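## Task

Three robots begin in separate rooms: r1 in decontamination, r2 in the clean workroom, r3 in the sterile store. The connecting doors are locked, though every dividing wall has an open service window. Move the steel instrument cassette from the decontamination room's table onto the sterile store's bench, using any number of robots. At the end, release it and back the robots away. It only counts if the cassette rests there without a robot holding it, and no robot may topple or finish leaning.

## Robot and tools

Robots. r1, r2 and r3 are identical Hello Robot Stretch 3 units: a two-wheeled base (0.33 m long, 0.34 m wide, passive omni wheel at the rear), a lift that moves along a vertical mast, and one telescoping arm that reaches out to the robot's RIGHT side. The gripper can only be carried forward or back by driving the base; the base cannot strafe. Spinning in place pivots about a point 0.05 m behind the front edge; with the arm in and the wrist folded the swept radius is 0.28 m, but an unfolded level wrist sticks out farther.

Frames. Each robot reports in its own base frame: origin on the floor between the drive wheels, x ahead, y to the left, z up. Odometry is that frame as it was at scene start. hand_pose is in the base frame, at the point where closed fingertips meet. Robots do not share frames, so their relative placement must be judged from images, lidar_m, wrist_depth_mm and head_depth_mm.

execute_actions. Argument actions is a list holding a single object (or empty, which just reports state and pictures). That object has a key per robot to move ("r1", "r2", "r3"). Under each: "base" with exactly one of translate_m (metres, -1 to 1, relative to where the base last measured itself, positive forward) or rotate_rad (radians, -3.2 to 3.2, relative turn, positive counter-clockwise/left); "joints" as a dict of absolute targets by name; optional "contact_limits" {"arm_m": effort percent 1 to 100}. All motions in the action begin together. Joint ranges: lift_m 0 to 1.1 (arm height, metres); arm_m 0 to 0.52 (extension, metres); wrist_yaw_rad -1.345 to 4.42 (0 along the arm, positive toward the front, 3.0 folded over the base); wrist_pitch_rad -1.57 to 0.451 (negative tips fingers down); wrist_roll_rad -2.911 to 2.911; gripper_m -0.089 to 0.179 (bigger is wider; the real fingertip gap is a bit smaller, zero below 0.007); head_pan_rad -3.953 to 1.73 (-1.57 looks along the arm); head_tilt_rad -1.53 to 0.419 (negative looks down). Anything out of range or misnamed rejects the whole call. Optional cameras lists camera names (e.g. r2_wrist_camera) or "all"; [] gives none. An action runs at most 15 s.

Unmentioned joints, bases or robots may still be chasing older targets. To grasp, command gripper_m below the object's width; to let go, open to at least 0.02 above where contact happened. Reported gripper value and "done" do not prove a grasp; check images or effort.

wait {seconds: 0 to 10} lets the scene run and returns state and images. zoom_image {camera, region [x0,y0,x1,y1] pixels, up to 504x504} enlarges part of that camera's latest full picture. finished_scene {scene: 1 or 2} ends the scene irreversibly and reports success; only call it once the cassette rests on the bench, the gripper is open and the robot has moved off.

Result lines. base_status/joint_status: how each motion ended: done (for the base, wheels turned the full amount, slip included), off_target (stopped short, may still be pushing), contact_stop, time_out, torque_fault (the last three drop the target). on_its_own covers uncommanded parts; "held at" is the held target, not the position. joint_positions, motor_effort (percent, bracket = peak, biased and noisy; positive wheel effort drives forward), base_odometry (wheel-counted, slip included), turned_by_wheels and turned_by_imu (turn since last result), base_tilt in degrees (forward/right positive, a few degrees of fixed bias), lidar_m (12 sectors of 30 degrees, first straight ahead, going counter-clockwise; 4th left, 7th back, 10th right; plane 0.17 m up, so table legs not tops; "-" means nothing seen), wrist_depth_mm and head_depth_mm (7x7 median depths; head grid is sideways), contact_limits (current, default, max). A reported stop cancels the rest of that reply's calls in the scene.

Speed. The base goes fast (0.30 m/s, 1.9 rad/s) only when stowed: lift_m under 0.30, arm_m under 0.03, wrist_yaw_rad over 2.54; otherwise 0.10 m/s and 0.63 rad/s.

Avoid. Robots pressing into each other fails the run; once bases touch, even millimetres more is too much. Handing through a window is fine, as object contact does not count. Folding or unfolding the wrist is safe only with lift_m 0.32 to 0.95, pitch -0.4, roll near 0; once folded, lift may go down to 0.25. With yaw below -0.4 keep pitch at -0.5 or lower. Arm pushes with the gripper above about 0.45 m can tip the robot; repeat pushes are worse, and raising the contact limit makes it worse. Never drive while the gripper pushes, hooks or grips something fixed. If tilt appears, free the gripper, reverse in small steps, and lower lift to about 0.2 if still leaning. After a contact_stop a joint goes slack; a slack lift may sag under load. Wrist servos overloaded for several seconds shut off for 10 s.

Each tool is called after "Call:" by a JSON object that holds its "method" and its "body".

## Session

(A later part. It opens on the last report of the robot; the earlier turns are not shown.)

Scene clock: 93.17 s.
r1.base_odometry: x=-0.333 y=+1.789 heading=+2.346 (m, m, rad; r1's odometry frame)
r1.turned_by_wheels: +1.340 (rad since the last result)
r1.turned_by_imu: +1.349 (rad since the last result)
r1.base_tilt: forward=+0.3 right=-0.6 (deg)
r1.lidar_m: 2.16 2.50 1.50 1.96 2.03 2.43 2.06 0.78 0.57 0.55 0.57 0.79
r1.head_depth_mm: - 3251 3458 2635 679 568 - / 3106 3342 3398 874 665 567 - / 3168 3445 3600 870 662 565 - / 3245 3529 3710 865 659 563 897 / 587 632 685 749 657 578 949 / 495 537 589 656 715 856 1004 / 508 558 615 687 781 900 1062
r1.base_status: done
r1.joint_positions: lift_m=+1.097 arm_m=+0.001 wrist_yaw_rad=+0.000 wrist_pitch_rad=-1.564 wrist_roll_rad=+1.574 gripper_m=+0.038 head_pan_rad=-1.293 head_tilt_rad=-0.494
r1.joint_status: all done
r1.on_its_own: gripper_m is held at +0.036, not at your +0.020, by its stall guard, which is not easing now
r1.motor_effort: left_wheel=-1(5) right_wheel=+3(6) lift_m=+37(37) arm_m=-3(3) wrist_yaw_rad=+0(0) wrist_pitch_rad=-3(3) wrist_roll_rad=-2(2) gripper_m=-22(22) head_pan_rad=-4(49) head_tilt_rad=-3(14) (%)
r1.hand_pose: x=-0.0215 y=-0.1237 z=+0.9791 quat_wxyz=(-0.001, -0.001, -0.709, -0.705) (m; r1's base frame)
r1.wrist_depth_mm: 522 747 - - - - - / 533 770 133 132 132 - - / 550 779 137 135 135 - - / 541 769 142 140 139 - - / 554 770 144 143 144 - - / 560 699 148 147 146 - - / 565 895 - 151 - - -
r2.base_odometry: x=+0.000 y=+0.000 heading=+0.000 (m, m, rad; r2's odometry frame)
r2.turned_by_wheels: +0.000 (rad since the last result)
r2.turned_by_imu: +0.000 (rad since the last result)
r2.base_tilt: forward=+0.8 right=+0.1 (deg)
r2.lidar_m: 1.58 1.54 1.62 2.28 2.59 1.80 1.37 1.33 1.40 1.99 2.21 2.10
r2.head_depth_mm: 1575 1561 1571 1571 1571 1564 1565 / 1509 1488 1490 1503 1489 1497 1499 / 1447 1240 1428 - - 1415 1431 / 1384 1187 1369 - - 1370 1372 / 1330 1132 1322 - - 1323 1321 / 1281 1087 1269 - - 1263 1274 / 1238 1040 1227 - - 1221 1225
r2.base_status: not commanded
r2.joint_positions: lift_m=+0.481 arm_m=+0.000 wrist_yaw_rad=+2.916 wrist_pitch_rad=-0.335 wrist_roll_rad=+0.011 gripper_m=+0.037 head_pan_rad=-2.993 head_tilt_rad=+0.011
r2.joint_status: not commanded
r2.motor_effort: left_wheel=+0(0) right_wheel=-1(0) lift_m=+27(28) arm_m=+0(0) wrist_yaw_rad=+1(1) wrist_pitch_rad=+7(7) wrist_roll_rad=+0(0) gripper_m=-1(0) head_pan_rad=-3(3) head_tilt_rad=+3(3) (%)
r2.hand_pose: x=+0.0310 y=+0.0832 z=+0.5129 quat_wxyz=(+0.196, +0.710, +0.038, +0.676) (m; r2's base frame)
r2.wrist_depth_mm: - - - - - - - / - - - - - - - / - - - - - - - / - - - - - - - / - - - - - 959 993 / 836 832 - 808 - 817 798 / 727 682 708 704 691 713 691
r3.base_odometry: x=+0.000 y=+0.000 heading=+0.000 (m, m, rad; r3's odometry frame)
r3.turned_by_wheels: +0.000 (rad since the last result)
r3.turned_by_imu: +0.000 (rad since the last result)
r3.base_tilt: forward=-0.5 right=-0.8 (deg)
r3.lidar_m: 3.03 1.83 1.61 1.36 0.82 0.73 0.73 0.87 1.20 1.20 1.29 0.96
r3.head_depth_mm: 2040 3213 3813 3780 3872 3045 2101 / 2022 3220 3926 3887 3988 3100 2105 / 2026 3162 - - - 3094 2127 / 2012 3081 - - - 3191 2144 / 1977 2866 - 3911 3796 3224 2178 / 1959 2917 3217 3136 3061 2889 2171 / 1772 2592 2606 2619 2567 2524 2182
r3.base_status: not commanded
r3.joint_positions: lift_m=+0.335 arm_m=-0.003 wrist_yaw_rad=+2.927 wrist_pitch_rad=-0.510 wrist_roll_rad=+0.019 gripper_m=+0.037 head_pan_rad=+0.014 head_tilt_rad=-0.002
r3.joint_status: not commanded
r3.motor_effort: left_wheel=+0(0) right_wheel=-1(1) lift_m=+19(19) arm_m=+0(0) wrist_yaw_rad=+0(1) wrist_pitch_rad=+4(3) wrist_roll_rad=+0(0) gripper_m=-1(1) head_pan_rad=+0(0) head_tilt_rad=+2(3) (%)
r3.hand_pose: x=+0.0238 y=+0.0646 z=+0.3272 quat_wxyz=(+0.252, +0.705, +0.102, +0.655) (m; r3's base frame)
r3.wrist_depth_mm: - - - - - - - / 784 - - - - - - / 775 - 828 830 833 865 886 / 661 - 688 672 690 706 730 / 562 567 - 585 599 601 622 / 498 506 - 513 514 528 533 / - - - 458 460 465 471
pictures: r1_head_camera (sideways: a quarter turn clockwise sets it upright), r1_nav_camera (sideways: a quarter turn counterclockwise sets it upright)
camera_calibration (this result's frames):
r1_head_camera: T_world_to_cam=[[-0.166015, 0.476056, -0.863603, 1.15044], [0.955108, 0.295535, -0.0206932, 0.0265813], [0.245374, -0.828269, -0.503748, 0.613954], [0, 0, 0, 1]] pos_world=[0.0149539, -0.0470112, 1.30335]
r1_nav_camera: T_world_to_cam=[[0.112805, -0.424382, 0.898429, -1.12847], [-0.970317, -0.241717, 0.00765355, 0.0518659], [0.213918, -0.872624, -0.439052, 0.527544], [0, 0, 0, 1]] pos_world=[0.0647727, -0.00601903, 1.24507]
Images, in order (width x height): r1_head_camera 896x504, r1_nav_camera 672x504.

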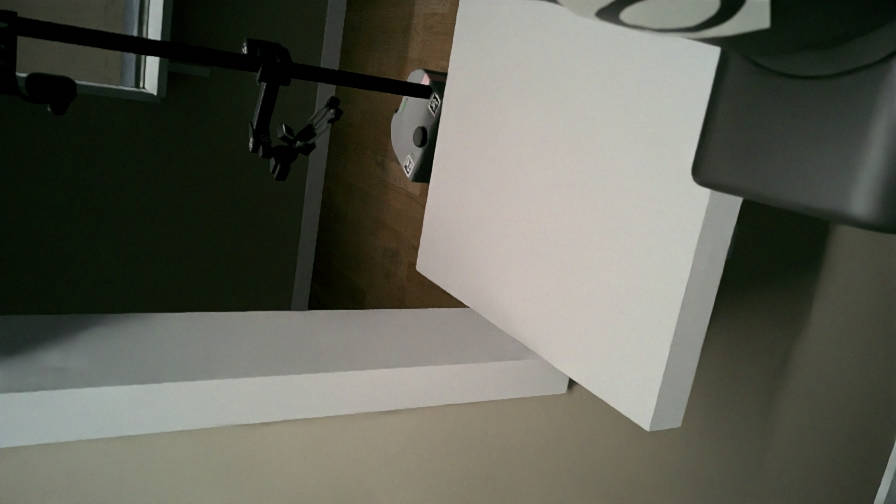

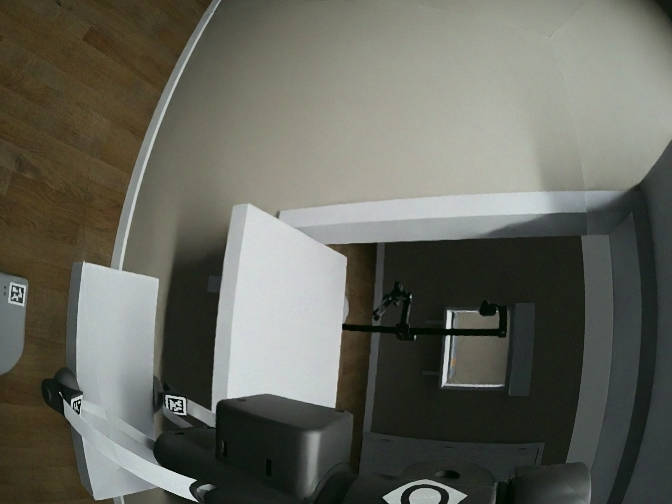

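Call:
{"method": "execute_actions", "body": {"actions": [{"r1":{"joints":{"arm_m":0.5}}}], "cameras": []}}

Call:
{"method": "execute_actions", "body": {"actions": [{"r1":{"joints":{"lift_m":1.012}}}], "cameras": []}}

Call:
{"method": "execute_actions", "body": {"actions": [{"r1":{"joints":{"gripper_m":0.17}}}], "cameras": []}}

Call:
{"method": "execute_actions", "body": {"actions": [{"r1":{"joints":{"lift_m":1.1}}}], "cameras": []}}

Call:
{"method": "execute_actions", "body": {"actions": [{"r1":{"joints":{"arm_m":0}},"r2":{"joints":{"head_pan_rad":0.6,"head_tilt_rad":-0.2,"lift_m":0.28}}}], "cameras": ["r2_head_camera"]}}

Scene clock: 102.77 s.
r1.base_odometry: x=-0.333 y=+1.789 heading=+2.346 (m, m, rad; r1's odometry frame)
r1.turned_by_wheels: +0.000 (rad since the last result)
r1.turned_by_imu: +0.000 (rad since the last result)
r1.base_tilt: forward=+0.4 right=-0.5 (deg)
r1.lidar_m: 2.17 2.49 1.50 1.96 2.03 2.42 2.06 0.78 0.57 0.55 0.57 0.79
r1.head_depth_mm: - 3180 3436 707 665 537 778 / 3097 3363 3429 667 662 534 814 / 3193 3444 3545 828 660 549 854 / 3277 3527 3734 864 658 563 899 / 587 632 687 749 655 577 948 / 495 536 588 654 713 858 1003 / 507 556 615 687 780 900 1068
r1.base_status: not commanded
r1.joint_positions: lift_m=+1.097 arm_m=+0.500 wrist_yaw_rad=+0.000 wrist_pitch_rad=-1.564 wrist_roll_rad=+1.574 gripper_m=+0.038 head_pan_rad=-1.293 head_tilt_rad=-0.494
r1.joint_status: all done
r1.on_its_own: gripper_m is held at +0.036, not at your +0.020, by its stall guard, which is not easing now
r1.motor_effort: left_wheel=-2(2) right_wheel=+2(2) lift_m=+37(37) arm_m=+3(6) wrist_yaw_rad=+0(0) wrist_pitch_rad=-3(3) wrist_roll_rad=-2(2) gripper_m=-21(21) head_pan_rad=-4(4) head_tilt_rad=-2(3) (%)
r1.hand_pose: x=-0.0215 y=-0.6222 z=+0.9791 quat_wxyz=(-0.001, -0.002, -0.709, -0.705) (m; r1's base frame)
r1.wrist_depth_mm: - 256 254 250 251 251 248 / - 264 133 131 132 256 257 / - 269 138 136 135 265 264 / - 277 141 138 140 268 268 / - 286 145 143 143 276 278 / - 290 148 146 146 283 - / - 302 296 151 291 291 -
r2.base_odometry: x=+0.000 y=+0.000 heading=+0.000 (m, m, rad; r2's odometry frame)
r2.turned_by_wheels: +0.000 (rad since the last result)
r2.turned_by_imu: +0.001 (rad since the last result)
r2.base_tilt: forward=+0.8 right=+0.1 (deg)
r2.lidar_m: 1.58 1.54 1.63 2.28 2.60 1.80 1.37 1.33 1.40 1.99 2.21 2.10
r2.head_depth_mm: 1576 1570 1564 1568 1574 1574 1573 / 1506 1497 1488 1499 1504 1492 1498 / 1439 1245 1432 - - 1422 1442 / 1381 1190 1375 - - 1368 1381 / 1325 1130 1317 - - 1324 1320 / 1278 1088 1272 - - 1269 1268 / 1228 1041 1220 - - 1225 1228
r2.base_status: not commanded
r2.joint_positions: lift_m=+0.481 arm_m=+0.000 wrist_yaw_rad=+2.916 wrist_pitch_rad=-0.335 wrist_roll_rad=+0.011 gripper_m=+0.037 head_pan_rad=-2.993 head_tilt_rad=+0.011
r2.joint_status: not commanded
r2.motor_effort: left_wheel=-1(0) right_wheel=+0(0) lift_m=+27(27) arm_m=+0(0) wrist_yaw_rad=+0(1) wrist_pitch_rad=+7(7) wrist_roll_rad=+0(0) gripper_m=+0(1) head_pan_rad=-3(3) head_tilt_rad=+2(2) (%)
r2.hand_pose: x=+0.0310 y=+0.0832 z=+0.5129 quat_wxyz=(+0.196, +0.710, +0.038, +0.676) (m; r2's base frame)
r2.wrist_depth_mm: - - - - - - - / - - - - - - - / - - - - - - - / - - - - - - - / - - - - - 980 - / 826 845 - 834 - 830 812 / 697 720 699 686 704 686 675
r3.base_odometry: x=+0.000 y=+0.000 heading=+0.000 (m, m, rad; r3's odometry frame)
r3.turned_by_wheels: +0.000 (rad since the last result)
r3.turned_by_imu: +0.001 (rad since the last result)
r3.base_tilt: forward=-0.5 right=-0.9 (deg)
r3.lidar_m: 3.01 1.84 1.61 1.36 0.82 0.73 0.73 0.87 1.20 1.20 1.30 0.96
r3.head_depth_mm: 2073 3261 3785 3793 3817 3038 2068 / 2052 3197 3962 3873 3962 3132 2107 / 2050 3161 - - - 3137 2158 / 2012 3076 - - - 3139 2171 / 1984 2847 3905 3850 3851 3240 2182 / 1960 2961 3227 3170 3107 2902 2177 / 1768 2564 2616 2606 2545 2516 2216
r3.base_status: not commanded
r3.joint_positions: lift_m=+0.335 arm_m=-0.003 wrist_yaw_rad=+2.927 wrist_pitch_rad=-0.510 wrist_roll_rad=+0.019 gripper_m=+0.037 head_pan_rad=+0.014 head_tilt_rad=-0.002
r3.joint_status: not commanded
r3.motor_effort: left_wheel=+0(0) right_wheel=-1(1) lift_m=+19(19) arm_m=+0(0) wrist_yaw_rad=+1(1) wrist_pitch_rad=+4(3) wrist_roll_rad=+0(0) gripper_m=-1(0) head_pan_rad=+1(0) head_tilt_rad=+3(2) (%)
r3.hand_pose: x=+0.0238 y=+0.0646 z=+0.3272 quat_wxyz=(+0.252, +0.705, +0.102, +0.655) (m; r3's base frame)
r3.wrist_depth_mm: - - - - - - - / 768 - - - - - - / 765 - 799 830 843 843 873 / 655 - 677 683 710 720 722 / 563 572 - 588 600 607 615 / 497 507 - 507 521 529 532 / - - - 463 455 465 467
pictures: none
No camera images: the call's "cameras" was empty. Leave "cameras" out to get every camera's image.

Scene clock: 104.37 s.
r1.base_odometry: x=-0.333 y=+1.789 heading=+2.346 (m, m, rad; r1's odometry frame)
r1.turned_by_wheels: +0.000 (rad since the last result)
r1.turned_by_imu: +0.000 (rad since the last result)
r1.base_tilt: forward=+0.4 right=-0.4 (deg)
r1.lidar_m: 2.16 2.50 1.50 1.96 2.04 2.42 2.07 0.78 0.57 0.55 0.57 0.79
r1.head_depth_mm: - 3205 - 843 639 537 779 / 3087 3377 3392 872 654 536 813 / 3176 3441 3624 869 662 549 855 / 3264 3548 3714 862 658 564 901 / 587 633 685 748 655 577 947 / 495 535 589 655 713 856 1004 / 507 556 615 687 779 899 1064
r1.base_status: not commanded
r1.joint_positions: lift_m=+1.012 arm_m=+0.500 wrist_yaw_rad=+0.000 wrist_pitch_rad=-1.564 wrist_roll_rad=+1.574 gripper_m=+0.038 head_pan_rad=-1.293 head_tilt_rad=-0.494
r1.joint_status: all done
r1.on_its_own: gripper_m is held at +0.036, not at your +0.020, by its stall guard, which is not easing now
r1.motor_effort: left_wheel=-1(2) right_wheel=+2(2) lift_m=+31(31) arm_m=+4(4) wrist_yaw_rad=-1(1) wrist_pitch_rad=-3(3) wrist_roll_rad=-2(2) gripper_m=-21(21) head_pan_rad=-3(4) head_tilt_rad=-3(3) (%)
r1.hand_pose: x=-0.0215 y=-0.6222 z=+0.8943 quat_wxyz=(-0.001, -0.002, -0.709, -0.705) (m; r1's base frame)
r1.wrist_depth_mm: 178 176 174 171 172 171 170 / 183 180 133 131 133 176 176 / 187 186 137 135 136 180 180 / 191 190 141 139 139 185 185 / 197 196 144 143 144 189 188 / 202 200 148 147 146 195 192 / 207 207 203 152 200 201 199
r2.base_odometry: x=+0.000 y=+0.000 heading=+0.000 (m, m, rad; r2's odometry frame)
r2.turned_by_wheels: +0.000 (rad since the last result)
r2.turned_by_imu: +0.000 (rad since the last result)
r2.base_tilt: forward=+0.8 right=+0.1 (deg)
r2.lidar_m: 1.58 1.54 1.63 2.28 2.59 1.80 1.37 1.33 1.40 2.00 2.21 2.09
r2.head_depth_mm: 1571 1567 1586 1574 1566 1563 1568 / 1492 1485 1493 1506 1501 1490 1504 / 1443 1239 1429 - - 1416 1438 / 1377 1187 1373 - - 1372 1370 / 1329 1127 1322 - - 1325 1321 / 1277 1089 1270 - - 1265 1273 / 1233 1038 1224 - - 1228 1230
r2.base_status: not commanded
r2.joint_positions: lift_m=+0.481 arm_m=+0.000 wrist_yaw_rad=+2.916 wrist_pitch_rad=-0.335 wrist_roll_rad=+0.011 gripper_m=+0.037 head_pan_rad=-2.993 head_tilt_rad=+0.011
r2.joint_status: not commanded
r2.motor_effort: left_wheel=+0(1) right_wheel=+0(0) lift_m=+27(27) arm_m=+0(0) wrist_yaw_rad=-1(0) wrist_pitch_rad=+8(8) wrist_roll_rad=+1(0) gripper_m=+0(0) head_pan_rad=-3(3) head_tilt_rad=+3(2) (%)
r2.hand_pose: x=+0.0310 y=+0.0832 z=+0.5129 quat_wxyz=(+0.196, +0.710, +0.038, +0.676) (m; r2's base frame)
r2.wrist_depth_mm: - - - - - - - / - - - - - - - / - - - - - - - / - - - - - - - / - - - - - - 993 / 814 833 - 802 - 802 787 / 720 683 701 708 692 701 678
r3.base_odometry: x=+0.000 y=+0.000 heading=+0.000 (m, m, rad; r3's odometry frame)
r3.turned_by_wheels: +0.000 (rad since the last result)
r3.turned_by_imu: +0.000 (rad since the last result)
r3.base_tilt: forward=-0.5 right=-0.8 (deg)
r3.lidar_m: 3.02 1.83 1.61 1.35 0.82 0.73 0.73 0.86 1.20 1.20 1.29 0.96
r3.head_depth_mm: 2064 3202 3776 3864 3788 3018 2081 / 2042 3195 3854 3898 3917 3074 2115 / 2058 3170 - - - 3099 2141 / 2027 3073 - - - 3205 2160 / 1980 2861 - 3926 3907 3182 2164 / 1960 2908 3134 3153 3063 2906 2191 / 1785 2547 2604 2596 2545 2541 2221
r3.base_status: not commanded
r3.joint_positions: lift_m=+0.335 arm_m=-0.003 wrist_yaw_rad=+2.927 wrist_pitch_rad=-0.510 wrist_roll_rad=+0.019 gripper_m=+0.037 head_pan_rad=+0.014 head_tilt_rad=-0.002
r3.joint_status: not commanded
r3.motor_effort: left_wheel=+0(1) right_wheel=-1(1) lift_m=+19(19) arm_m=+0(0) wrist_yaw_rad=+1(1) wrist_pitch_rad=+3(4) wrist_roll_rad=+0(0) gripper_m=+0(1) head_pan_rad=+0(0) head_tilt_rad=+2(2) (%)
r3.hand_pose: x=+0.0238 y=+0.0646 z=+0.3272 quat_wxyz=(+0.252, +0.705, +0.102, +0.655) (m; r3's base frame)
r3.wrist_depth_mm: - - - - - - - / 791 - - - - - - / 763 - 815 830 847 849 869 / 645 - 679 679 707 706 740 / 562 558 - 590 598 604 609 / 495 505 - 505 527 518 523 / - - - 451 459 465 471
pictures: none
No camera images: the call's "cameras" was empty. Leave "cameras" out to get every camera's image.

Scene clock: 106.20 s.
r1.base_odometry: x=-0.333 y=+1.789 heading=+2.346 (m, m, rad; r1's odometry frame)
r1.turned_by_wheels: +0.000 (rad since the last result)
r1.turned_by_imu: +0.000 (rad since the last result)
r1.base_tilt: forward=+0.4 right=-0.5 (deg)
r1.lidar_m: 2.16 2.50 1.50 1.96 2.04 2.42 2.07 0.78 0.57 0.55 0.57 0.79
r1.head_depth_mm: - 3216 - 840 640 537 778 / 3094 3338 3386 872 659 535 815 / 3155 3470 3611 867 662 549 855 / 3290 3564 3757 863 659 563 901 / 587 633 687 749 656 579 951 / 495 535 589 655 715 859 1004 / 508 556 616 687 779 901 1066
r1.base_status: not commanded
r1.joint_positions: lift_m=+1.012 arm_m=+0.500 wrist_yaw_rad=+0.000 wrist_pitch_rad=-1.568 wrist_roll_rad=+1.574 gripper_m=+0.170 head_pan_rad=-1.293 head_tilt_rad=-0.494
r1.joint_status: all done
r1.motor_effort: left_wheel=-2(2) right_wheel=+2(3) lift_m=+31(31) arm_m=+3(4) wrist_yaw_rad=+0(0) wrist_pitch_rad=-1(3) wrist_roll_rad=-2(2) gripper_m=+0(89) head_pan_rad=-4(4) head_tilt_rad=-3(2) (%)
r1.hand_pose: x=-0.0215 y=-0.6210 z=+0.8944 quat_wxyz=(-0.001, -0.002, -0.708, -0.706) (m; r1's base frame)
r1.wrist_depth_mm: 177 178 175 173 174 173 171 / 182 181 178 148 149 176 176 / 186 186 183 152 153 181 180 / 191 190 187 156 186 186 185 / 197 196 194 160 190 191 189 / - 200 199 165 196 196 194 / 209 208 204 169 201 201 -
r2.base_odometry: x=+0.000 y=+0.000 heading=+0.000 (m, m, rad; r2's odometry frame)
r2.turned_by_wheels: +0.000 (rad since the last result)
r2.turned_by_imu: +0.000 (rad since the last result)
r2.base_tilt: forward=+0.8 right=+0.0 (deg)
r2.lidar_m: 1.58 1.54 1.62 2.28 2.60 1.80 1.37 1.33 1.40 2.00 2.21 2.09
r2.head_depth_mm: 1571 1564 1568 1567 1571 1578 1554 / 1507 1498 1487 1491 1500 1501 1494 / 1442 1244 1427 - - 1417 1430 / 1384 1179 1373 - - 1365 1372 / 1331 1129 1326 - - 1324 1322 / 1279 1086 1271 - - 1262 1282 / 1232 1041 1223 - - 1226 1230
r2.base_status: not commanded
r2.joint_positions: lift_m=+0.481 arm_m=+0.000 wrist_yaw_rad=+2.916 wrist_pitch_rad=-0.335 wrist_roll_rad=+0.011 gripper_m=+0.037 head_pan_rad=-2.993 head_tilt_rad=+0.011
r2.joint_status: not commanded
r2.motor_effort: left_wheel=+1(0) right_wheel=-1(1) lift_m=+28(27) arm_m=+0(0) wrist_yaw_rad=+0(1) wrist_pitch_rad=+7(7) wrist_roll_rad=+0(0) gripper_m=+0(0) head_pan_rad=-3(3) head_tilt_rad=+2(2) (%)
r2.hand_pose: x=+0.0310 y=+0.0832 z=+0.5129 quat_wxyz=(+0.196, +0.710, +0.038, +0.676) (m; r2's base frame)
r2.wrist_depth_mm: - - - - - - - / - - - - - - - / - - - - - - - / - - - - - - - / - - - - - - 983 / 829 813 - 793 - 823 846 / 703 708 689 689 713 695 679
r3.base_odometry: x=+0.000 y=+0.000 heading=+0.000 (m, m, rad; r3's odometry frame)
r3.turned_by_wheels: +0.000 (rad since the last result)
r3.turned_by_imu: +0.000 (rad since the last result)
r3.base_tilt: forward=-0.5 right=-0.8 (deg)
r3.lidar_m: 3.03 1.83 1.60 1.35 0.82 0.73 0.73 0.87 1.20 1.20 1.29 0.96
r3.head_depth_mm: 2051 3212 3771 3804 3872 3018 2077 / 2061 3178 3970 3966 - 3056 2116 / 2027 3158 - - - 3099 2129 / 1998 3105 - - - 3194 2153 / 1998 2816 - 3927 3769 3164 2192 / 1978 2950 3182 3155 3061 2896 2190 / 1773 2532 2643 2594 2540 2562 2191
r3.base_status: not commanded
r3.joint_positions: lift_m=+0.335 arm_m=-0.003 wrist_yaw_rad=+2.927 wrist_pitch_rad=-0.510 wrist_roll_rad=+0.019 gripper_m=+0.037 head_pan_rad=+0.014 head_tilt_rad=-0.002
r3.joint_status: not commanded
r3.motor_effort: left_wheel=+0(0) right_wheel=-1(1) lift_m=+19(19) arm_m=+0(0) wrist_yaw_rad=+0(0) wrist_pitch_rad=+3(4) wrist_roll_rad=+0(0) gripper_m=+0(1) head_pan_rad=+0(0) head_tilt_rad=+2(2) (%)
r3.hand_pose: x=+0.0238 y=+0.0646 z=+0.3272 quat_wxyz=(+0.252, +0.705, +0.102, +0.655) (m; r3's base frame)
r3.wrist_depth_mm: - - - - - - - / 769 - - - - - - / 745 - 821 832 835 850 865 / 649 - 692 678 695 712 718 / 578 567 - 581 610 609 604 / 501 516 - 509 517 526 528 / - - - 465 456 462 474
pictures: none
No camera images: the call's "cameras" was empty. Leave "cameras" out to get every camera's image.

Scene clock: 107.80 s.
r1.base_odometry: x=-0.333 y=+1.789 heading=+2.346 (m, m, rad; r1's odometry frame)
r1.turned_by_wheels: +0.000 (rad since the last result)
r1.turned_by_imu: +0.000 (rad since the last result)
r1.base_tilt: forward=+0.3 right=-0.5 (deg)
r1.lidar_m: 2.16 2.49 1.50 1.96 2.03 2.42 2.06 0.78 0.57 0.55 0.57 0.79
r1.head_depth_mm: - 3184 3458 2698 644 537 779 / 3085 3363 3407 875 658 535 817 / 3193 3449 3509 865 661 549 854 / 3272 3547 3725 860 658 562 899 / 587 633 686 750 656 578 950 / 496 536 587 654 715 856 1001 / 507 556 615 689 778 901 1065
r1.base_status: not commanded
r1.joint_positions: lift_m=+1.097 arm_m=+0.500 wrist_yaw_rad=+0.000 wrist_pitch_rad=-1.568 wrist_roll_rad=+1.574 gripper_m=+0.170 head_pan_rad=-1.293 head_tilt_rad=-0.494
r1.joint_status: all done
joint sent to its limit — the command would take r1.lift_m past its upper limit, so that joint was sent only as far as its limit.
r1.motor_effort: left_wheel=-2(2) right_wheel=+2(3) lift_m=+35(36) arm_m=+4(4) wrist_yaw_rad=+1(1) wrist_pitch_rad=-1(1) wrist_roll_rad=-2(2) gripper_m=-1(0) head_pan_rad=-3(3) head_tilt_rad=-3(2) (%)
r1.hand_pose: x=-0.0215 y=-0.6212 z=+0.9793 quat_wxyz=(-0.001, -0.002, -0.708, -0.706) (m; r1's base frame)
r1.wrist_depth_mm: - 255 255 255 252 252 250 / - 264 262 233 259 257 258 / - 272 267 236 263 263 263 / - 278 277 240 273 270 272 / - 283 281 251 276 276 - / - 293 290 256 287 284 - / - 301 298 262 295 293 -
r2.base_odometry: x=+0.000 y=+0.000 heading=+0.000 (m, m, rad; r2's odometry frame)
r2.turned_by_wheels: +0.000 (rad since the last result)
r2.turned_by_imu: +0.000 (rad since the last result)
r2.base_tilt: forward=+0.7 right=+0.1 (deg)
r2.lidar_m: 1.58 1.54 1.63 2.28 2.60 1.80 1.37 1.33 1.41 1.99 2.21 2.10
r2.head_depth_mm: 1578 1581 1577 1564 1575 1579 1569 / 1511 1492 1493 1508 1503 1500 1496 / 1443 1240 1429 - - 1420 1440 / 1387 1187 1378 - - 1368 1383 / 1330 1133 1316 - - 1318 1325 / 1281 1087 1271 - - 1261 1273 / 1235 1041 1219 - - 1221 1234
r2.base_status: not commanded
r2.joint_positions: lift_m=+0.481 arm_m=+0.000 wrist_yaw_rad=+2.916 wrist_pitch_rad=-0.335 wrist_roll_rad=+0.011 gripper_m=+0.037 head_pan_rad=-2.993 head_tilt_rad=+0.011
r2.joint_status: not commanded
r2.motor_effort: left_wheel=+0(0) right_wheel=-1(0) lift_m=+27(27) arm_m=+0(0) wrist_yaw_rad=+0(1) wrist_pitch_rad=+7(7) wrist_roll_rad=+0(0) gripper_m=+0(1) head_pan_rad=-3(3) head_tilt_rad=+3(2) (%)
r2.hand_pose: x=+0.0310 y=+0.0832 z=+0.5129 quat_wxyz=(+0.196, +0.710, +0.038, +0.676) (m; r2's base frame)
r2.wrist_depth_mm: - - - - - - - / - - - - - - - / - - - - - - - / - - - - - - - / - - - 993 - 991 - / 832 828 - 801 - 803 799 / 699 700 703 696 683 687 687
r3.base_odometry: x=+0.000 y=+0.000 heading=+0.000 (m, m, rad; r3's odometry frame)
r3.turned_by_wheels: +0.000 (rad since the last result)
r3.turned_by_imu: +0.000 (rad since the last result)
r3.base_tilt: forward=-0.4 right=-0.8 (deg)
r3.lidar_m: 3.03 1.83 1.60 1.36 0.82 0.73 0.73 0.87 1.20 1.20 1.29 0.96
r3.head_depth_mm: 2048 3195 3784 3820 3759 3041 2084 / 2049 3173 3842 3944 3908 3126 2093 / 2021 3177 - - - 3098 2158 / 2017 3138 - - - 3164 2145 / 2009 2864 3887 3886 3898 3134 2172 / 1972 2920 3164 3175 3053 2949 2179 / 1778 2603 2603 2599 2589 2542 2197
r3.base_status: not commanded
r3.joint_positions: lift_m=+0.335 arm_m=-0.003 wrist_yaw_rad=+2.927 wrist_pitch_rad=-0.510 wrist_roll_rad=+0.019 gripper_m=+0.037 head_pan_rad=+0.014 head_tilt_rad=-0.002
r3.joint_status: not commanded
r3.motor_effort: left_wheel=+0(0) right_wheel=-1(1) lift_m=+19(19) arm_m=+0(0) wrist_yaw_rad=-1(1) wrist_pitch_rad=+3(3) wrist_roll_rad=+0(0) gripper_m=-1(0) head_pan_rad=+0(1) head_tilt_rad=+3(2) (%)
r3.hand_pose: x=+0.0238 y=+0.0646 z=+0.3272 quat_wxyz=(+0.252, +0.705, +0.102, +0.655) (m; r3's base frame)
r3.wrist_depth_mm: - - - - - - - / 773 - - - - - - / 774 - 805 819 840 862 898 / 646 - 680 683 690 702 724 / 564 569 - 594 599 606 614 / 496 512 - 510 527 518 525 / - - - 455 454 471 466
pictures: none
No camera images: the call's "cameras" was empty. Leave "cameras" out to get every camera's image.

Scene clock: 112.63 s.
r1.base_odometry: x=-0.333 y=+1.789 heading=+2.346 (m, m, rad; r1's odometry frame)
r1.turned_by_wheels: +0.000 (rad since the last result)
r1.turned_by_imu: +0.000 (rad since the last result)
r1.base_tilt: forward=+0.4 right=-0.5 (deg)
r1.lidar_m: 2.16 2.49 1.50 1.96 2.04 2.42 2.06 0.78 0.57 0.55 0.57 0.79
r1.head_depth_mm: - 3242 3425 2645 645 569 - / 3101 3382 3370 873 658 566 - / 3173 3482 3627 869 661 564 - / 3277 3566 3735 864 659 564 897 / 588 633 685 749 656 579 947 / 495 537 588 656 713 857 1004 / 507 557 616 688 781 899 1067
r1.base_status: not commanded
r1.joint_positions: lift_m=+1.097 arm_m=+0.001 wrist_yaw_rad=+0.000 wrist_pitch_rad=-1.567 wrist_roll_rad=+1.574 gripper_m=+0.170 head_pan_rad=-1.293 head_tilt_rad=-0.494
r1.joint_status: all done
joint sent to its limit — the command would take r1.arm_m past its lower limit, so that joint was sent only as far as its limit.
r1.motor_effort: left_wheel=-2(2) right_wheel=+2(2) lift_m=+34(34) arm_m=-3(4) wrist_yaw_rad=+0(1) wrist_pitch_rad=-1(1) wrist_roll_rad=-2(2) gripper_m=+0(0) head_pan_rad=-3(4) head_tilt_rad=-2(2) (%)
r1.hand_pose: x=-0.0215 y=-0.1230 z=+0.9793 quat_wxyz=(-0.001, -0.001, -0.708, -0.706) (m; r1's base frame)
r1.wrist_depth_mm: 518 739 - - - - - / 539 756 - - - - - / 545 780 - - - - - / 550 775 - - - - - / 545 844 - - - - - / - 867 - - - - - / 564 833 - - - - -
r2.base_odometry: x=+0.000 y=+0.000 heading=+0.000 (m, m, rad; r2's odometry frame)
r2.turned_by_wheels: +0.000 (rad since the last result)
r2.turned_by_imu: +0.000 (rad since the last result)
r2.base_tilt: forward=+0.9 right=+0.2 (deg)
r2.lidar_m: 1.58 1.55 1.63 2.28 2.59 1.81 1.37 1.33 1.40 1.99 2.21 2.10
r2.head_depth_mm: 1321 1374 1424 1485 1560 1619 1640 / 1332 1381 1439 1501 1577 1645 1649 / 1340 1393 - 1646 1573 1667 1654 / 1355 1405 - - 1588 1675 1664 / 1357 1404 - 3640 1605 1690 1663 / 1375 1435 - - 1628 1700 1671 / 1389 1445 - - 1648 1724 1678
r2.base_status: not commanded
r2.joint_positions: lift_m=+0.280 arm_m=+0.000 wrist_yaw_rad=+2.916 wrist_pitch_rad=-0.336 wrist_roll_rad=+0.011 gripper_m=+0.037 head_pan_rad=+0.593 head_tilt_rad=-0.197
r2.joint_status: all done
r2.motor_effort: left_wheel=+0(1) right_wheel=+0(0) lift_m=+21(20) arm_m=+0(0) wrist_yaw_rad=+0(1) wrist_pitch_rad=+8(8) wrist_roll_rad=+0(0) gripper_m=+0(0) head_pan_rad=+3(41) head_tilt_rad=-2(26) (%)
r2.hand_pose: x=+0.0310 y=+0.0831 z=+0.3116 quat_wxyz=(+0.197, +0.710, +0.038, +0.676) (m; r2's base frame)
r2.wrist_depth_mm: - - - - - - - / - - - - - - - / - - - - - - - / 900 - 905 860 871 841 845 / 689 - 728 677 701 675 659 / 558 550 - 550 - 544 548 / 475 488 - 481 464 463 473
r3.base_odometry: x=+0.000 y=+0.000 heading=+0.000 (m, m, rad; r3's odometry frame)
r3.turned_by_wheels: +0.000 (rad since the last result)
r3.turned_by_imu: +0.001 (rad since the last result)
r3.base_tilt: forward=-0.6 right=-0.6 (deg)
r3.lidar_m: 3.02 1.84 1.61 1.36 0.82 0.73 0.73 0.87 1.20 1.20 1.29 0.97
r3.head_depth_mm: 2052 3251 3759 3877 3813 3034 2095 / 2038 3257 3940 3972 3925 3127 2101 / 2032 3175 - - - 3119 2142 / 2002 3145 - - - 3200 2148 / 2000 2829 3907 3971 3828 3217 2154 / 1981 2935 3145 3084 3054 2902 2175 / 1793 2555 2641 2581 2592 2548 2217
r3.base_status: not commanded
r3.joint_positions: lift_m=+0.335 arm_m=-0.003 wrist_yaw_rad=+2.927 wrist_pitch_rad=-0.510 wrist_roll_rad=+0.019 gripper_m=+0.037 head_pan_rad=+0.014 head_tilt_rad=-0.002
r3.joint_status: not commanded
r3.motor_effort: left_wheel=+0(1) right_wheel=-1(1) lift_m=+19(19) arm_m=+0(0) wrist_yaw_rad=+0(2) wrist_pitch_rad=+3(3) wrist_roll_rad=+0(0) gripper_m=-1(0) head_pan_rad=+0(0) head_tilt_rad=+2(3) (%)
r3.hand_pose: x=+0.0238 y=+0.0646 z=+0.3272 quat_wxyz=(+0.252, +0.705, +0.102, +0.655) (m; r3's base frame)
r3.wrist_depth_mm: - - - - - - - / 793 - - - - - - / 743 - 807 848 825 868 881 / 663 - 679 683 697 715 723 / 558 576 - 578 605 592 601 / 496 513 - 509 520 527 528 / - - - 461 462 469 463
pictures: r2_head_camera (sideways: a quarter turn clockwise sets it upright)
camera_calibration (this result's frames):
r2_head_camera: T_world_to_cam=[[-0.189522, -0.0676787, -0.979541, 1.29483], [-0.510849, 0.858762, 0.0395055, -0.0516766], [0.83852, 0.507884, -0.197328, 0.208911], [0, 0, 0, 1]] pos_world=[0.043824, 0.0259076, 1.31161]
Images, in order (width x height): r2_head_camera 896x504.

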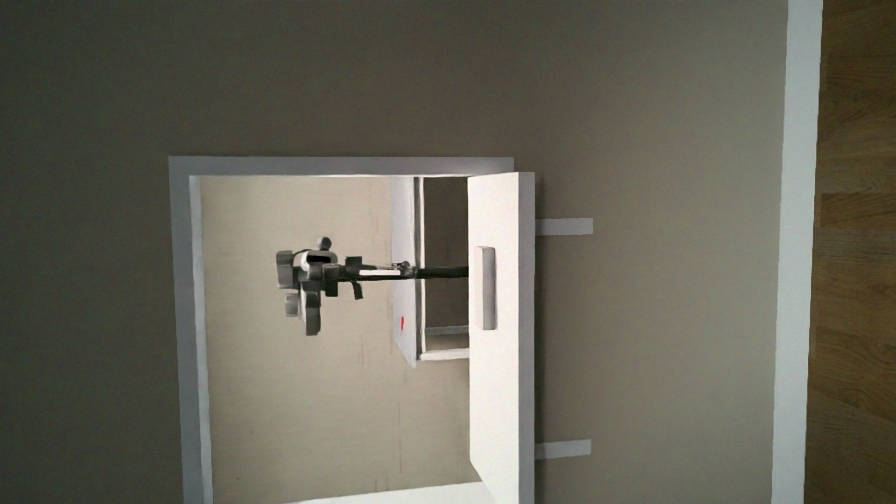

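Call:
{"method": "execute_actions", "body": {"actions": [{"r2":{"base":{"rotate_rad":0.58}}}], "cameras": []}}

Call:
{"method": "execute_actions", "body": {"actions": [{"r2":{"base":{"translate_m":0.98}}}], "cameras": []}}

Call:
{"method": "execute_actions", "body": {"actions": [{"r2":{"base":{"rotate_rad":1.46},"joints":{"lift_m":0.9,"wrist_pitch_rad":-0.4}}}], "cameras": []}}

Call:
{"method": "execute_actions", "body": {"actions": [{"r2":{"joints":{"lift_m":1.09}}}], "cameras": []}}

Call:
{"method": "execute_actions", "body": {"actions": [{"r2":{"joints":{"wrist_yaw_rad":0,"gripper_m":0.17}}}], "cameras": []}}

Call:
{"method": "execute_actions", "body": {"actions": [{"r2":{"joints":{"wrist_pitch_rad":-1.57,"wrist_roll_rad":1.57,"arm_m":0.4}}}], "cameras": ["r2_wrist_camera"]}}

Scene clock: 119.63 s.
r1.base_odometry: x=-0.333 y=+1.789 heading=+2.346 (m, m, rad; r1's odometry frame)
r1.turned_by_wheels: +0.000 (rad since the last result)
r1.turned_by_imu: +0.000 (rad since the last result)
r1.base_tilt: forward=+0.5 right=-0.5 (deg)
r1.lidar_m: 2.17 2.50 1.50 1.96 2.03 2.42 2.06 0.78 0.57 0.55 0.57 0.79
r1.head_depth_mm: - 3254 3438 2626 645 570 - / 3082 3333 3379 874 660 566 - / 3174 3461 3590 868 661 565 - / 3245 3523 3771 863 659 564 896 / 588 633 688 749 656 578 951 / 495 537 589 655 714 856 1005 / 508 557 616 687 781 901 1064
r1.base_status: not commanded
r1.joint_positions: lift_m=+1.097 arm_m=+0.001 wrist_yaw_rad=+0.000 wrist_pitch_rad=-1.567 wrist_roll_rad=+1.574 gripper_m=+0.170 head_pan_rad=-1.293 head_tilt_rad=-0.494
r1.joint_status: not commanded
r1.motor_effort: left_wheel=-2(2) right_wheel=+2(2) lift_m=+34(35) arm_m=-4(3) wrist_yaw_rad=+0(1) wrist_pitch_rad=-2(2) wrist_roll_rad=-2(2) gripper_m=+0(0) head_pan_rad=-4(4) head_tilt_rad=-2(2) (%)
r1.hand_pose: x=-0.0215 y=-0.1230 z=+0.9793 quat_wxyz=(-0.001, -0.001, -0.708, -0.706) (m; r1's base frame)
r1.wrist_depth_mm: 518 760 - - - - - / 542 752 - - - - - / 557 792 - - - - - / 554 777 - - - - - / 553 859 - - - - - / - 862 - - - - - / 582 820 - - - - -
r2.base_odometry: x=+0.000 y=+0.000 heading=+0.580 (m, m, rad; r2's odometry frame)
r2.turned_by_wheels: +0.580 (rad since the last result)
r2.turned_by_imu: +0.587 (rad since the last result)
r2.base_tilt: forward=+0.9 right=+0.0 (deg)
r2.lidar_m: 1.54 1.66 2.45 2.56 1.72 1.35 1.33 1.44 2.14 2.21 1.99 1.57
r2.head_depth_mm: 1388 1488 - - 1602 1666 1655 / 1476 1560 1642 1687 1742 1798 1663 / 1584 1660 1718 1795 1878 1947 1660 / 1702 1779 1859 1954 2045 2082 1662 / 1834 1926 2016 2108 2198 2194 1663 / 2010 2094 2214 2351 2477 2203 1691 / 2206 2314 2458 2668 2801 2242 1677
r2.base_status: done
r2.joint_positions: lift_m=+0.280 arm_m=+0.000 wrist_yaw_rad=+2.916 wrist_pitch_rad=-0.336 wrist_roll_rad=+0.011 gripper_m=+0.037 head_pan_rad=+0.593 head_tilt_rad=-0.198
r2.joint_status: not commanded
r2.motor_effort: left_wheel=-1(9) right_wheel=+1(5) lift_m=+21(22) arm_m=+0(0) wrist_yaw_rad=+0(0) wrist_pitch_rad=+8(8) wrist_roll_rad=+1(0) gripper_m=+0(0) head_pan_rad=+3(3) head_tilt_rad=-1(2) (%)
r2.hand_pose: x=+0.0310 y=+0.0831 z=+0.3116 quat_wxyz=(+0.197, +0.710, +0.038, +0.676) (m; r2's base frame)
r2.wrist_depth_mm: - - - - - - - / - - - - - - - / - - - - - - - / 891 - 894 872 851 836 829 / 686 - 715 683 684 655 658 / 552 556 - 532 - 544 554 / 471 478 - 475 469 464 462
r3.base_odometry: x=+0.000 y=+0.000 heading=+0.000 (m, m, rad; r3's odometry frame)
r3.turned_by_wheels: +0.000 (rad since the last result)
r3.turned_by_imu: +0.001 (rad since the last result)
r3.base_tilt: forward=-0.5 right=-0.7 (deg)
r3.lidar_m: 3.02 1.84 1.61 1.36 0.82 0.73 0.73 0.86 1.20 1.20 1.30 0.96
r3.head_depth_mm: 2076 3245 3758 3761 3739 3048 2108 / 2073 3204 3910 3914 - 3055 2098 / 2017 3181 - - - 3105 2123 / 2000 3095 - - - 3158 2166 / 1987 2849 3921 3923 3803 3226 2152 / 1975 2943 3124 3135 3057 2885 2176 / 1768 2576 2637 2589 2542 2514 2194
r3.base_status: not commanded
r3.joint_positions: lift_m=+0.335 arm_m=-0.003 wrist_yaw_rad=+2.927 wrist_pitch_rad=-0.510 wrist_roll_rad=+0.019 gripper_m=+0.037 head_pan_rad=+0.014 head_tilt_rad=-0.002
r3.joint_status: not commanded
r3.motor_effort: left_wheel=+1(0) right_wheel=-1(1) lift_m=+19(19) arm_m=+0(0) wrist_yaw_rad=+0(1) wrist_pitch_rad=+3(4) wrist_roll_rad=+0(0) gripper_m=+0(0) head_pan_rad=+0(1) head_tilt_rad=+3(2) (%)
r3.hand_pose: x=+0.0238 y=+0.0646 z=+0.3272 quat_wxyz=(+0.252, +0.705, +0.102, +0.655) (m; r3's base frame)
r3.wrist_depth_mm: - - - - - - - / 782 - - - - - - / 747 - 794 838 858 876 880 / 662 - 680 685 703 704 724 / 561 577 - 587 597 601 612 / 499 512 - 518 516 522 530 / - - - 453 458 469 472
pictures: none
No camera images: the call's "cameras" was empty. Leave "cameras" out to get every camera's image.

Scene clock: 124.67 s.
r1.base_odometry: x=-0.333 y=+1.789 heading=+2.346 (m, m, rad; r1's odometry frame)
r1.turned_by_wheels: +0.000 (rad since the last result)
r1.turned_by_imu: +0.000 (rad since the last result)
r1.base_tilt: forward=+0.4 right=-0.5 (deg)
r1.lidar_m: 2.16 2.49 1.50 1.96 2.04 2.42 2.07 0.78 0.57 0.55 0.57 0.79
r1.head_depth_mm: - 3232 3397 1365 645 569 - / 3016 3379 3598 874 660 566 - / 3205 3459 3602 868 662 563 - / 3261 3557 3762 865 658 563 893 / 586 634 685 750 656 577 948 / 495 537 588 657 714 855 1004 / 508 557 616 688 778 899 1065
r1.base_status: not commanded
r1.joint_positions: lift_m=+1.097 arm_m=+0.001 wrist_yaw_rad=+0.000 wrist_pitch_rad=-1.567 wrist_roll_rad=+1.574 gripper_m=+0.170 head_pan_rad=-1.293 head_tilt_rad=-0.494
r1.joint_status: not commanded
r1.motor_effort: left_wheel=-1(2) right_wheel=+2(2) lift_m=+34(34) arm_m=-3(4) wrist_yaw_rad=+1(0) wrist_pitch_rad=-1(1) wrist_roll_rad=-2(2) gripper_m=+0(1) head_pan_rad=-4(3) head_tilt_rad=-2(2) (%)
r1.hand_pose: x=-0.0215 y=-0.1230 z=+0.9793 quat_wxyz=(-0.001, -0.001, -0.708, -0.706) (m; r1's base frame)
r1.wrist_depth_mm: 527 728 - - - - - / 535 758 - - - - - / 552 788 - - - - - / 537 790 - - - - - / 554 838 - - - - - / - 869 - - - - - / 568 800 - - - - -
r2.base_odometry: x=+0.820 y=+0.537 heading=+0.580 (m, m, rad; r2's odometry frame)
r2.turned_by_wheels: +0.000 (rad since the last result)
r2.turned_by_imu: +0.000 (rad since the last result)
r2.base_tilt: forward=+0.8 right=-0.1 (deg)
r2.lidar_m: 0.56 0.60 0.90 2.44 2.65 2.35 2.31 2.49 2.34 1.57 0.72 0.57
r2.head_depth_mm: 3077 3290 3437 3560 2940 740 564 / 787 3517 3712 3853 3166 746 566 / 664 3832 3958 - 3193 748 567 / 660 3655 3805 - 3212 751 590 / 656 3283 879 907 931 755 864 / 707 769 798 833 875 759 998 / 775 822 875 928 993 1051 1151
r2.base_status: done
r2.joint_positions: lift_m=+0.280 arm_m=+0.000 wrist_yaw_rad=+2.916 wrist_pitch_rad=-0.336 wrist_roll_rad=+0.011 gripper_m=+0.037 head_pan_rad=+0.593 head_tilt_rad=-0.198
r2.joint_status: not commanded
r2.motor_effort: left_wheel=-1(7) right_wheel=+1(4) lift_m=+22(21) arm_m=+0(0) wrist_yaw_rad=+1(1) wrist_pitch_rad=+8(8) wrist_roll_rad=+0(0) gripper_m=+0(0) head_pan_rad=+3(3) head_tilt_rad=-1(1) (%)
r2.hand_pose: x=+0.0310 y=+0.0831 z=+0.3116 quat_wxyz=(+0.197, +0.710, +0.038, +0.676) (m; r2's base frame)
r2.wrist_depth_mm: - - - - - 887 608 / - - - - - 885 619 / - - - - - 911 613 / 899 - 888 872 880 822 617 / 693 - 706 665 681 673 613 / 564 555 - 540 - 543 547 / 474 479 - 483 466 461 460
r3.base_odometry: x=+0.000 y=+0.000 heading=+0.000 (m, m, rad; r3's odometry frame)
r3.turned_by_wheels: +0.000 (rad since the last result)
r3.turned_by_imu: +0.001 (rad since the last result)
r3.base_tilt: forward=-0.5 right=-0.8 (deg)
r3.lidar_m: 3.05 1.84 1.61 1.35 0.82 0.73 0.73 0.87 1.20 1.20 1.29 0.96
r3.head_depth_mm: 2067 3241 3760 3824 3814 3010 2098 / 2041 3178 3898 3933 - 3084 2117 / 2025 3120 - - - 3159 2124 / 2017 3152 - - - 3174 2163 / 2004 2830 3918 3899 3830 3210 2170 / 1969 2936 3154 3163 3075 2957 2198 / 1772 2577 2645 2587 2578 2521 2202
r3.base_status: not commanded
r3.joint_positions: lift_m=+0.335 arm_m=-0.003 wrist_yaw_rad=+2.927 wrist_pitch_rad=-0.510 wrist_roll_rad=+0.019 gripper_m=+0.037 head_pan_rad=+0.014 head_tilt_rad=-0.002
r3.joint_status: not commanded
r3.motor_effort: left_wheel=-1(0) right_wheel=+0(1) lift_m=+19(19) arm_m=+0(0) wrist_yaw_rad=+0(0) wrist_pitch_rad=+3(4) wrist_roll_rad=+0(0) gripper_m=+0(1) head_pan_rad=+0(1) head_tilt_rad=+3(3) (%)
r3.hand_pose: x=+0.0238 y=+0.0646 z=+0.3272 quat_wxyz=(+0.252, +0.705, +0.102, +0.655) (m; r3's base frame)
r3.wrist_depth_mm: - - - - - - - / 775 - - - - - - / 765 - 801 821 824 842 869 / 652 - 663 687 710 704 721 / 566 575 - 592 596 613 624 / 496 509 - 510 519 520 543 / - - - 460 457 465 474
pictures: none
No camera images: the call's "cameras" was empty. Leave "cameras" out to get every camera's image.

Scene clock: 131.13 s.
r1.base_odometry: x=-0.333 y=+1.789 heading=+2.346 (m, m, rad; r1's odometry frame)
r1.turned_by_wheels: +0.000 (rad since the last result)
r1.turned_by_imu: +0.000 (rad since the last result)
r1.base_tilt: forward=+0.4 right=-0.5 (deg)
r1.lidar_m: 2.17 2.49 1.50 1.96 2.05 2.42 2.06 0.78 0.57 0.55 0.57 0.79
r1.head_depth_mm: - 3283 3481 2627 646 569 - / 1143 1202 3223 874 660 567 - / 3150 1207 3600 868 662 565 - / 3276 3533 3739 864 659 563 893 / 586 632 686 749 655 578 949 / 494 537 588 656 715 857 1005 / 508 557 616 688 779 902 1064
r1.base_status: not commanded
r1.joint_positions: lift_m=+1.097 arm_m=+0.001 wrist_yaw_rad=+0.000 wrist_pitch_rad=-1.567 wrist_roll_rad=+1.574 gripper_m=+0.170 head_pan_rad=-1.293 head_tilt_rad=-0.494
r1.joint_status: not commanded
r1.motor_effort: left_wheel=-2(1) right_wheel=+2(2) lift_m=+34(34) arm_m=-3(4) wrist_yaw_rad=+0(0) wrist_pitch_rad=-2(2) wrist_roll_rad=-2(2) gripper_m=-1(0) head_pan_rad=-4(3) head_tilt_rad=-2(3) (%)
r1.hand_pose: x=-0.0215 y=-0.1230 z=+0.9793 quat_wxyz=(-0.001, -0.001, -0.708, -0.706) (m; r1's base frame)
r1.wrist_depth_mm: 531 738 - - - - - / 536 758 - - - - - / 540 774 - - - - - / 549 785 - - - - - / 554 874 - - - - - / - 872 - - - - - / 582 851 - - - - -
r2.base_odometry: x=+0.820 y=+0.537 heading=+2.040 (m, m, rad; r2's odometry frame)
r2.turned_by_wheels: +1.460 (rad since the last result)
r2.turned_by_imu: +1.481 (rad since the last result)
r2.base_tilt: forward=+0.8 right=+0.0 (deg)
r2.lidar_m: 2.16 2.57 2.40 2.32 2.41 2.39 2.16 0.79 0.58 0.56 0.58 0.81
r2.head_depth_mm: 2155 2214 2312 2415 2489 2155 1639 / 2258 2377 2421 2547 2633 2185 1651 / 2428 2489 2617 2698 2799 2200 1648 / 2554 2663 2777 2918 2994 2206 1663 / 2723 2869 2979 3144 3151 2193 1679 / 2851 2958 3073 3148 3088 2209 1675 / 2611 2650 2749 2820 2815 2244 1688
r2.base_status: done
r2.joint_positions: lift_m=+0.900 arm_m=+0.000 wrist_yaw_rad=+2.916 wrist_pitch_rad=-0.413 wrist_roll_rad=+0.011 gripper_m=+0.037 head_pan_rad=+0.593 head_tilt_rad=-0.198
r2.joint_status: all done
r2.motor_effort: left_wheel=-1(10) right_wheel=+1(5) lift_m=+32(34) arm_m=+0(0) wrist_yaw_rad=+1(0) wrist_pitch_rad=+7(9) wrist_roll_rad=+0(0) gripper_m=+1(0) head_pan_rad=+3(3) head_tilt_rad=-1(1) (%)
r2.hand_pose: x=+0.0290 y=+0.0744 z=+0.9136 quat_wxyz=(+0.223, +0.707, +0.065, +0.668) (m; r2's base frame)
r2.wrist_depth_mm: - - - - - - - / - - - - - - - / - - - - - - - / - - - - - - - / - - - - - - - / - - - - - - - / - - - - - - -
r3.base_odometry: x=+0.000 y=+0.000 heading=+0.000 (m, m, rad; r3's odometry frame)
r3.turned_by_wheels: +0.000 (rad since the last result)
r3.turned_by_imu: +0.001 (rad since the last result)
r3.base_tilt: forward=-0.4 right=-0.7 (deg)
r3.lidar_m: 3.03 1.84 1.61 1.36 0.82 0.73 0.73 0.87 1.20 1.20 1.29 0.96
r3.head_depth_mm: 2068 3243 3800 3753 3842 3064 2111 / 2049 3230 3878 3895 - 3107 2118 / 2027 3112 - - - 3128 2155 / 2008 3157 - - - 3169 2159 / 2011 2839 - 3935 3837 3196 2182 / 1965 2957 3176 3094 3110 2868 2178 / 1783 2578 2608 2601 2577 2524 2221
r3.base_status: not commanded
r3.joint_positions: lift_m=+0.335 arm_m=-0.003 wrist_yaw_rad=+2.927 wrist_pitch_rad=-0.510 wrist_roll_rad=+0.019 gripper_m=+0.037 head_pan_rad=+0.014 head_tilt_rad=-0.002
r3.joint_status: not commanded
r3.motor_effort: left_wheel=+0(0) right_wheel=-1(0) lift_m=+19(19) arm_m=+0(0) wrist_yaw_rad=+1(1) wrist_pitch_rad=+3(3) wrist_roll_rad=+0(0) gripper_m=+0(1) head_pan_rad=+0(1) head_tilt_rad=+3(2) (%)
r3.hand_pose: x=+0.0238 y=+0.0646 z=+0.3272 quat_wxyz=(+0.252, +0.705, +0.102, +0.655) (m; r3's base frame)
r3.wrist_depth_mm: - - - - - - - / 775 - - - - - - / 761 - 818 838 860 881 853 / 650 - 674 689 691 699 743 / 574 571 - 578 602 605 618 / 500 514 - 523 515 527 526 / - - - 450 450 470 467
pictures: none
No camera images: the call's "cameras" was empty. Leave "cameras" out to get every camera's image.

Scene clock: 134.43 s.
r1.base_odometry: x=-0.333 y=+1.789 heading=+2.346 (m, m, rad; r1's odometry frame)
r1.turned_by_wheels: +0.000 (rad since the last result)
r1.turned_by_imu: +0.000 (rad since the last result)
r1.base_tilt: forward=+0.4 right=-0.5 (deg)
r1.lidar_m: 2.16 2.49 1.50 1.96 2.04 2.42 2.06 0.78 0.57 0.55 0.57 0.79
r1.head_depth_mm: - 3335 3457 2628 645 568 - / 928 1282 3565 869 659 567 - / 1133 3433 3597 869 662 565 - / 3262 3516 3723 865 659 564 896 / 586 632 687 749 656 577 951 / 495 536 589 655 715 857 1005 / 507 558 616 689 780 897 1064
r1.base_status: not commanded
r1.joint_positions: lift_m=+1.097 arm_m=+0.001 wrist_yaw_rad=+0.000 wrist_pitch_rad=-1.567 wrist_roll_rad=+1.574 gripper_m=+0.170 head_pan_rad=-1.293 head_tilt_rad=-0.494
r1.joint_status: not commanded
r1.motor_effort: left_wheel=-2(2) right_wheel=+2(2) lift_m=+34(34) arm_m=-4(4) wrist_yaw_rad=+0(0) wrist_pitch_rad=-2(2) wrist_roll_rad=-2(2) gripper_m=+0(1) head_pan_rad=-4(4) head_tilt_rad=-2(3) (%)
r1.hand_pose: x=-0.0215 y=-0.1230 z=+0.9793 quat_wxyz=(-0.001, -0.001, -0.708, -0.706) (m; r1's base frame)
r1.wrist_depth_mm: 515 744 - - - - - / 539 752 - - - - - / 541 756 - - - - - / 543 774 - - - - - / 553 868 - - - - - / - 886 - - - - - / 579 810 - - - - -
r2.base_odometry: x=+0.820 y=+0.537 heading=+2.040 (m, m, rad; r2's odometry frame)
r2.turned_by_wheels: +0.000 (rad since the last result)
r2.turned_by_imu: +0.000 (rad since the last result)
r2.base_tilt: forward=+0.8 right=+0.1 (deg)
r2.lidar_m: 2.16 2.56 2.39 2.31 2.41 2.39 2.15 0.79 0.58 0.56 0.59 0.80
r2.head_depth_mm: 2160 2212 2317 2397 2541 2140 1630 / 2264 2346 2435 2544 2637 2151 1647 / 2421 2513 2604 2705 2834 2175 1654 / 2551 2643 2766 2947 2981 2174 1659 / 2697 2838 2990 3164 3139 2196 1661 / 2843 2992 3070 3163 3064 2213 1657 / 2630 2683 2753 2826 2820 2211 1676
r2.base_status: not commanded
r2.joint_positions: lift_m=+1.082 arm_m=+0.001 wrist_yaw_rad=+2.917 wrist_pitch_rad=-0.454 wrist_roll_rad=+0.006 gripper_m=+0.037 head_pan_rad=+0.588 head_tilt_rad=-0.201
r2.joint_status: lift_m contact_stop (moved +0.182 of +0.190)
r2.on_its_own: lift_m is slack since a contact_stop, until your next command for it (your +1.090 is given up)
r2.motor_effort: left_wheel=-2(3) right_wheel=+1(1) lift_m=+28(53) arm_m=-6(9) wrist_yaw_rad=+1(1) wrist_pitch_rad=+30(66) wrist_roll_rad=+2(2) gripper_m=+0(0) head_pan_rad=+5(6) head_tilt_rad=+1(1) (%)
r2.hand_pose: x=+0.0278 y=+0.0687 z=+1.0863 quat_wxyz=(+0.236, +0.704, +0.080, +0.665) (m; r2's base frame)
r2.wrist_depth_mm: - - - - - - - / - - - - - - - / - - - - - - - / - - - - - - - / - - - - - - - / - - - - - - - / - - - - - - -
r3.base_odometry: x=+0.000 y=+0.000 heading=+0.000 (m, m, rad; r3's odometry frame)
r3.turned_by_wheels: +0.000 (rad since the last result)
r3.turned_by_imu: +0.000 (rad since the last result)
r3.base_tilt: forward=-0.5 right=-0.7 (deg)
r3.lidar_m: 3.02 1.84 1.61 1.36 0.82 0.73 0.73 0.86 1.20 1.20 1.30 0.96
r3.head_depth_mm: 2071 3224 3783 3877 3839 3067 2100 / 2030 3245 3878 3885 - 3107 2132 / 2039 3164 - - - 3150 2147 / 2017 3041 - - - 3139 2176 / 2012 2857 3951 3903 3927 3188 2171 / 1961 2941 3132 3151 3097 2911 2201 / 1778 2581 2648 2581 2574 2536 2210
r3.base_status: not commanded
r3.joint_positions: lift_m=+0.335 arm_m=-0.003 wrist_yaw_rad=+2.927 wrist_pitch_rad=-0.510 wrist_roll_rad=+0.019 gripper_m=+0.037 head_pan_rad=+0.014 head_tilt_rad=-0.002
r3.joint_status: not commanded
r3.motor_effort: left_wheel=+0(1) right_wheel=-1(1) lift_m=+19(18) arm_m=+0(0) wrist_yaw_rad=+1(1) wrist_pitch_rad=+4(4) wrist_roll_rad=+0(0) gripper_m=-1(1) head_pan_rad=+0(0) head_tilt_rad=+3(2) (%)
r3.hand_pose: x=+0.0238 y=+0.0646 z=+0.3272 quat_wxyz=(+0.252, +0.705, +0.102, +0.655) (m; r3's base frame)
r3.wrist_depth_mm: - - - - - - - / 772 - - - - - - / 770 - 825 827 834 862 858 / 653 - 682 708 696 709 713 / 560 572 - 583 593 599 622 / 489 516 - 511 524 526 532 / - - - 457 467 473 471
pictures: none
ARM HIT: r2's arm struck itself hard.
No camera images: the call's "cameras" was empty. Leave "cameras" out to get every camera's image.

not run: a stop came earlier in this reply.

not run: a stop came earlier in this reply.


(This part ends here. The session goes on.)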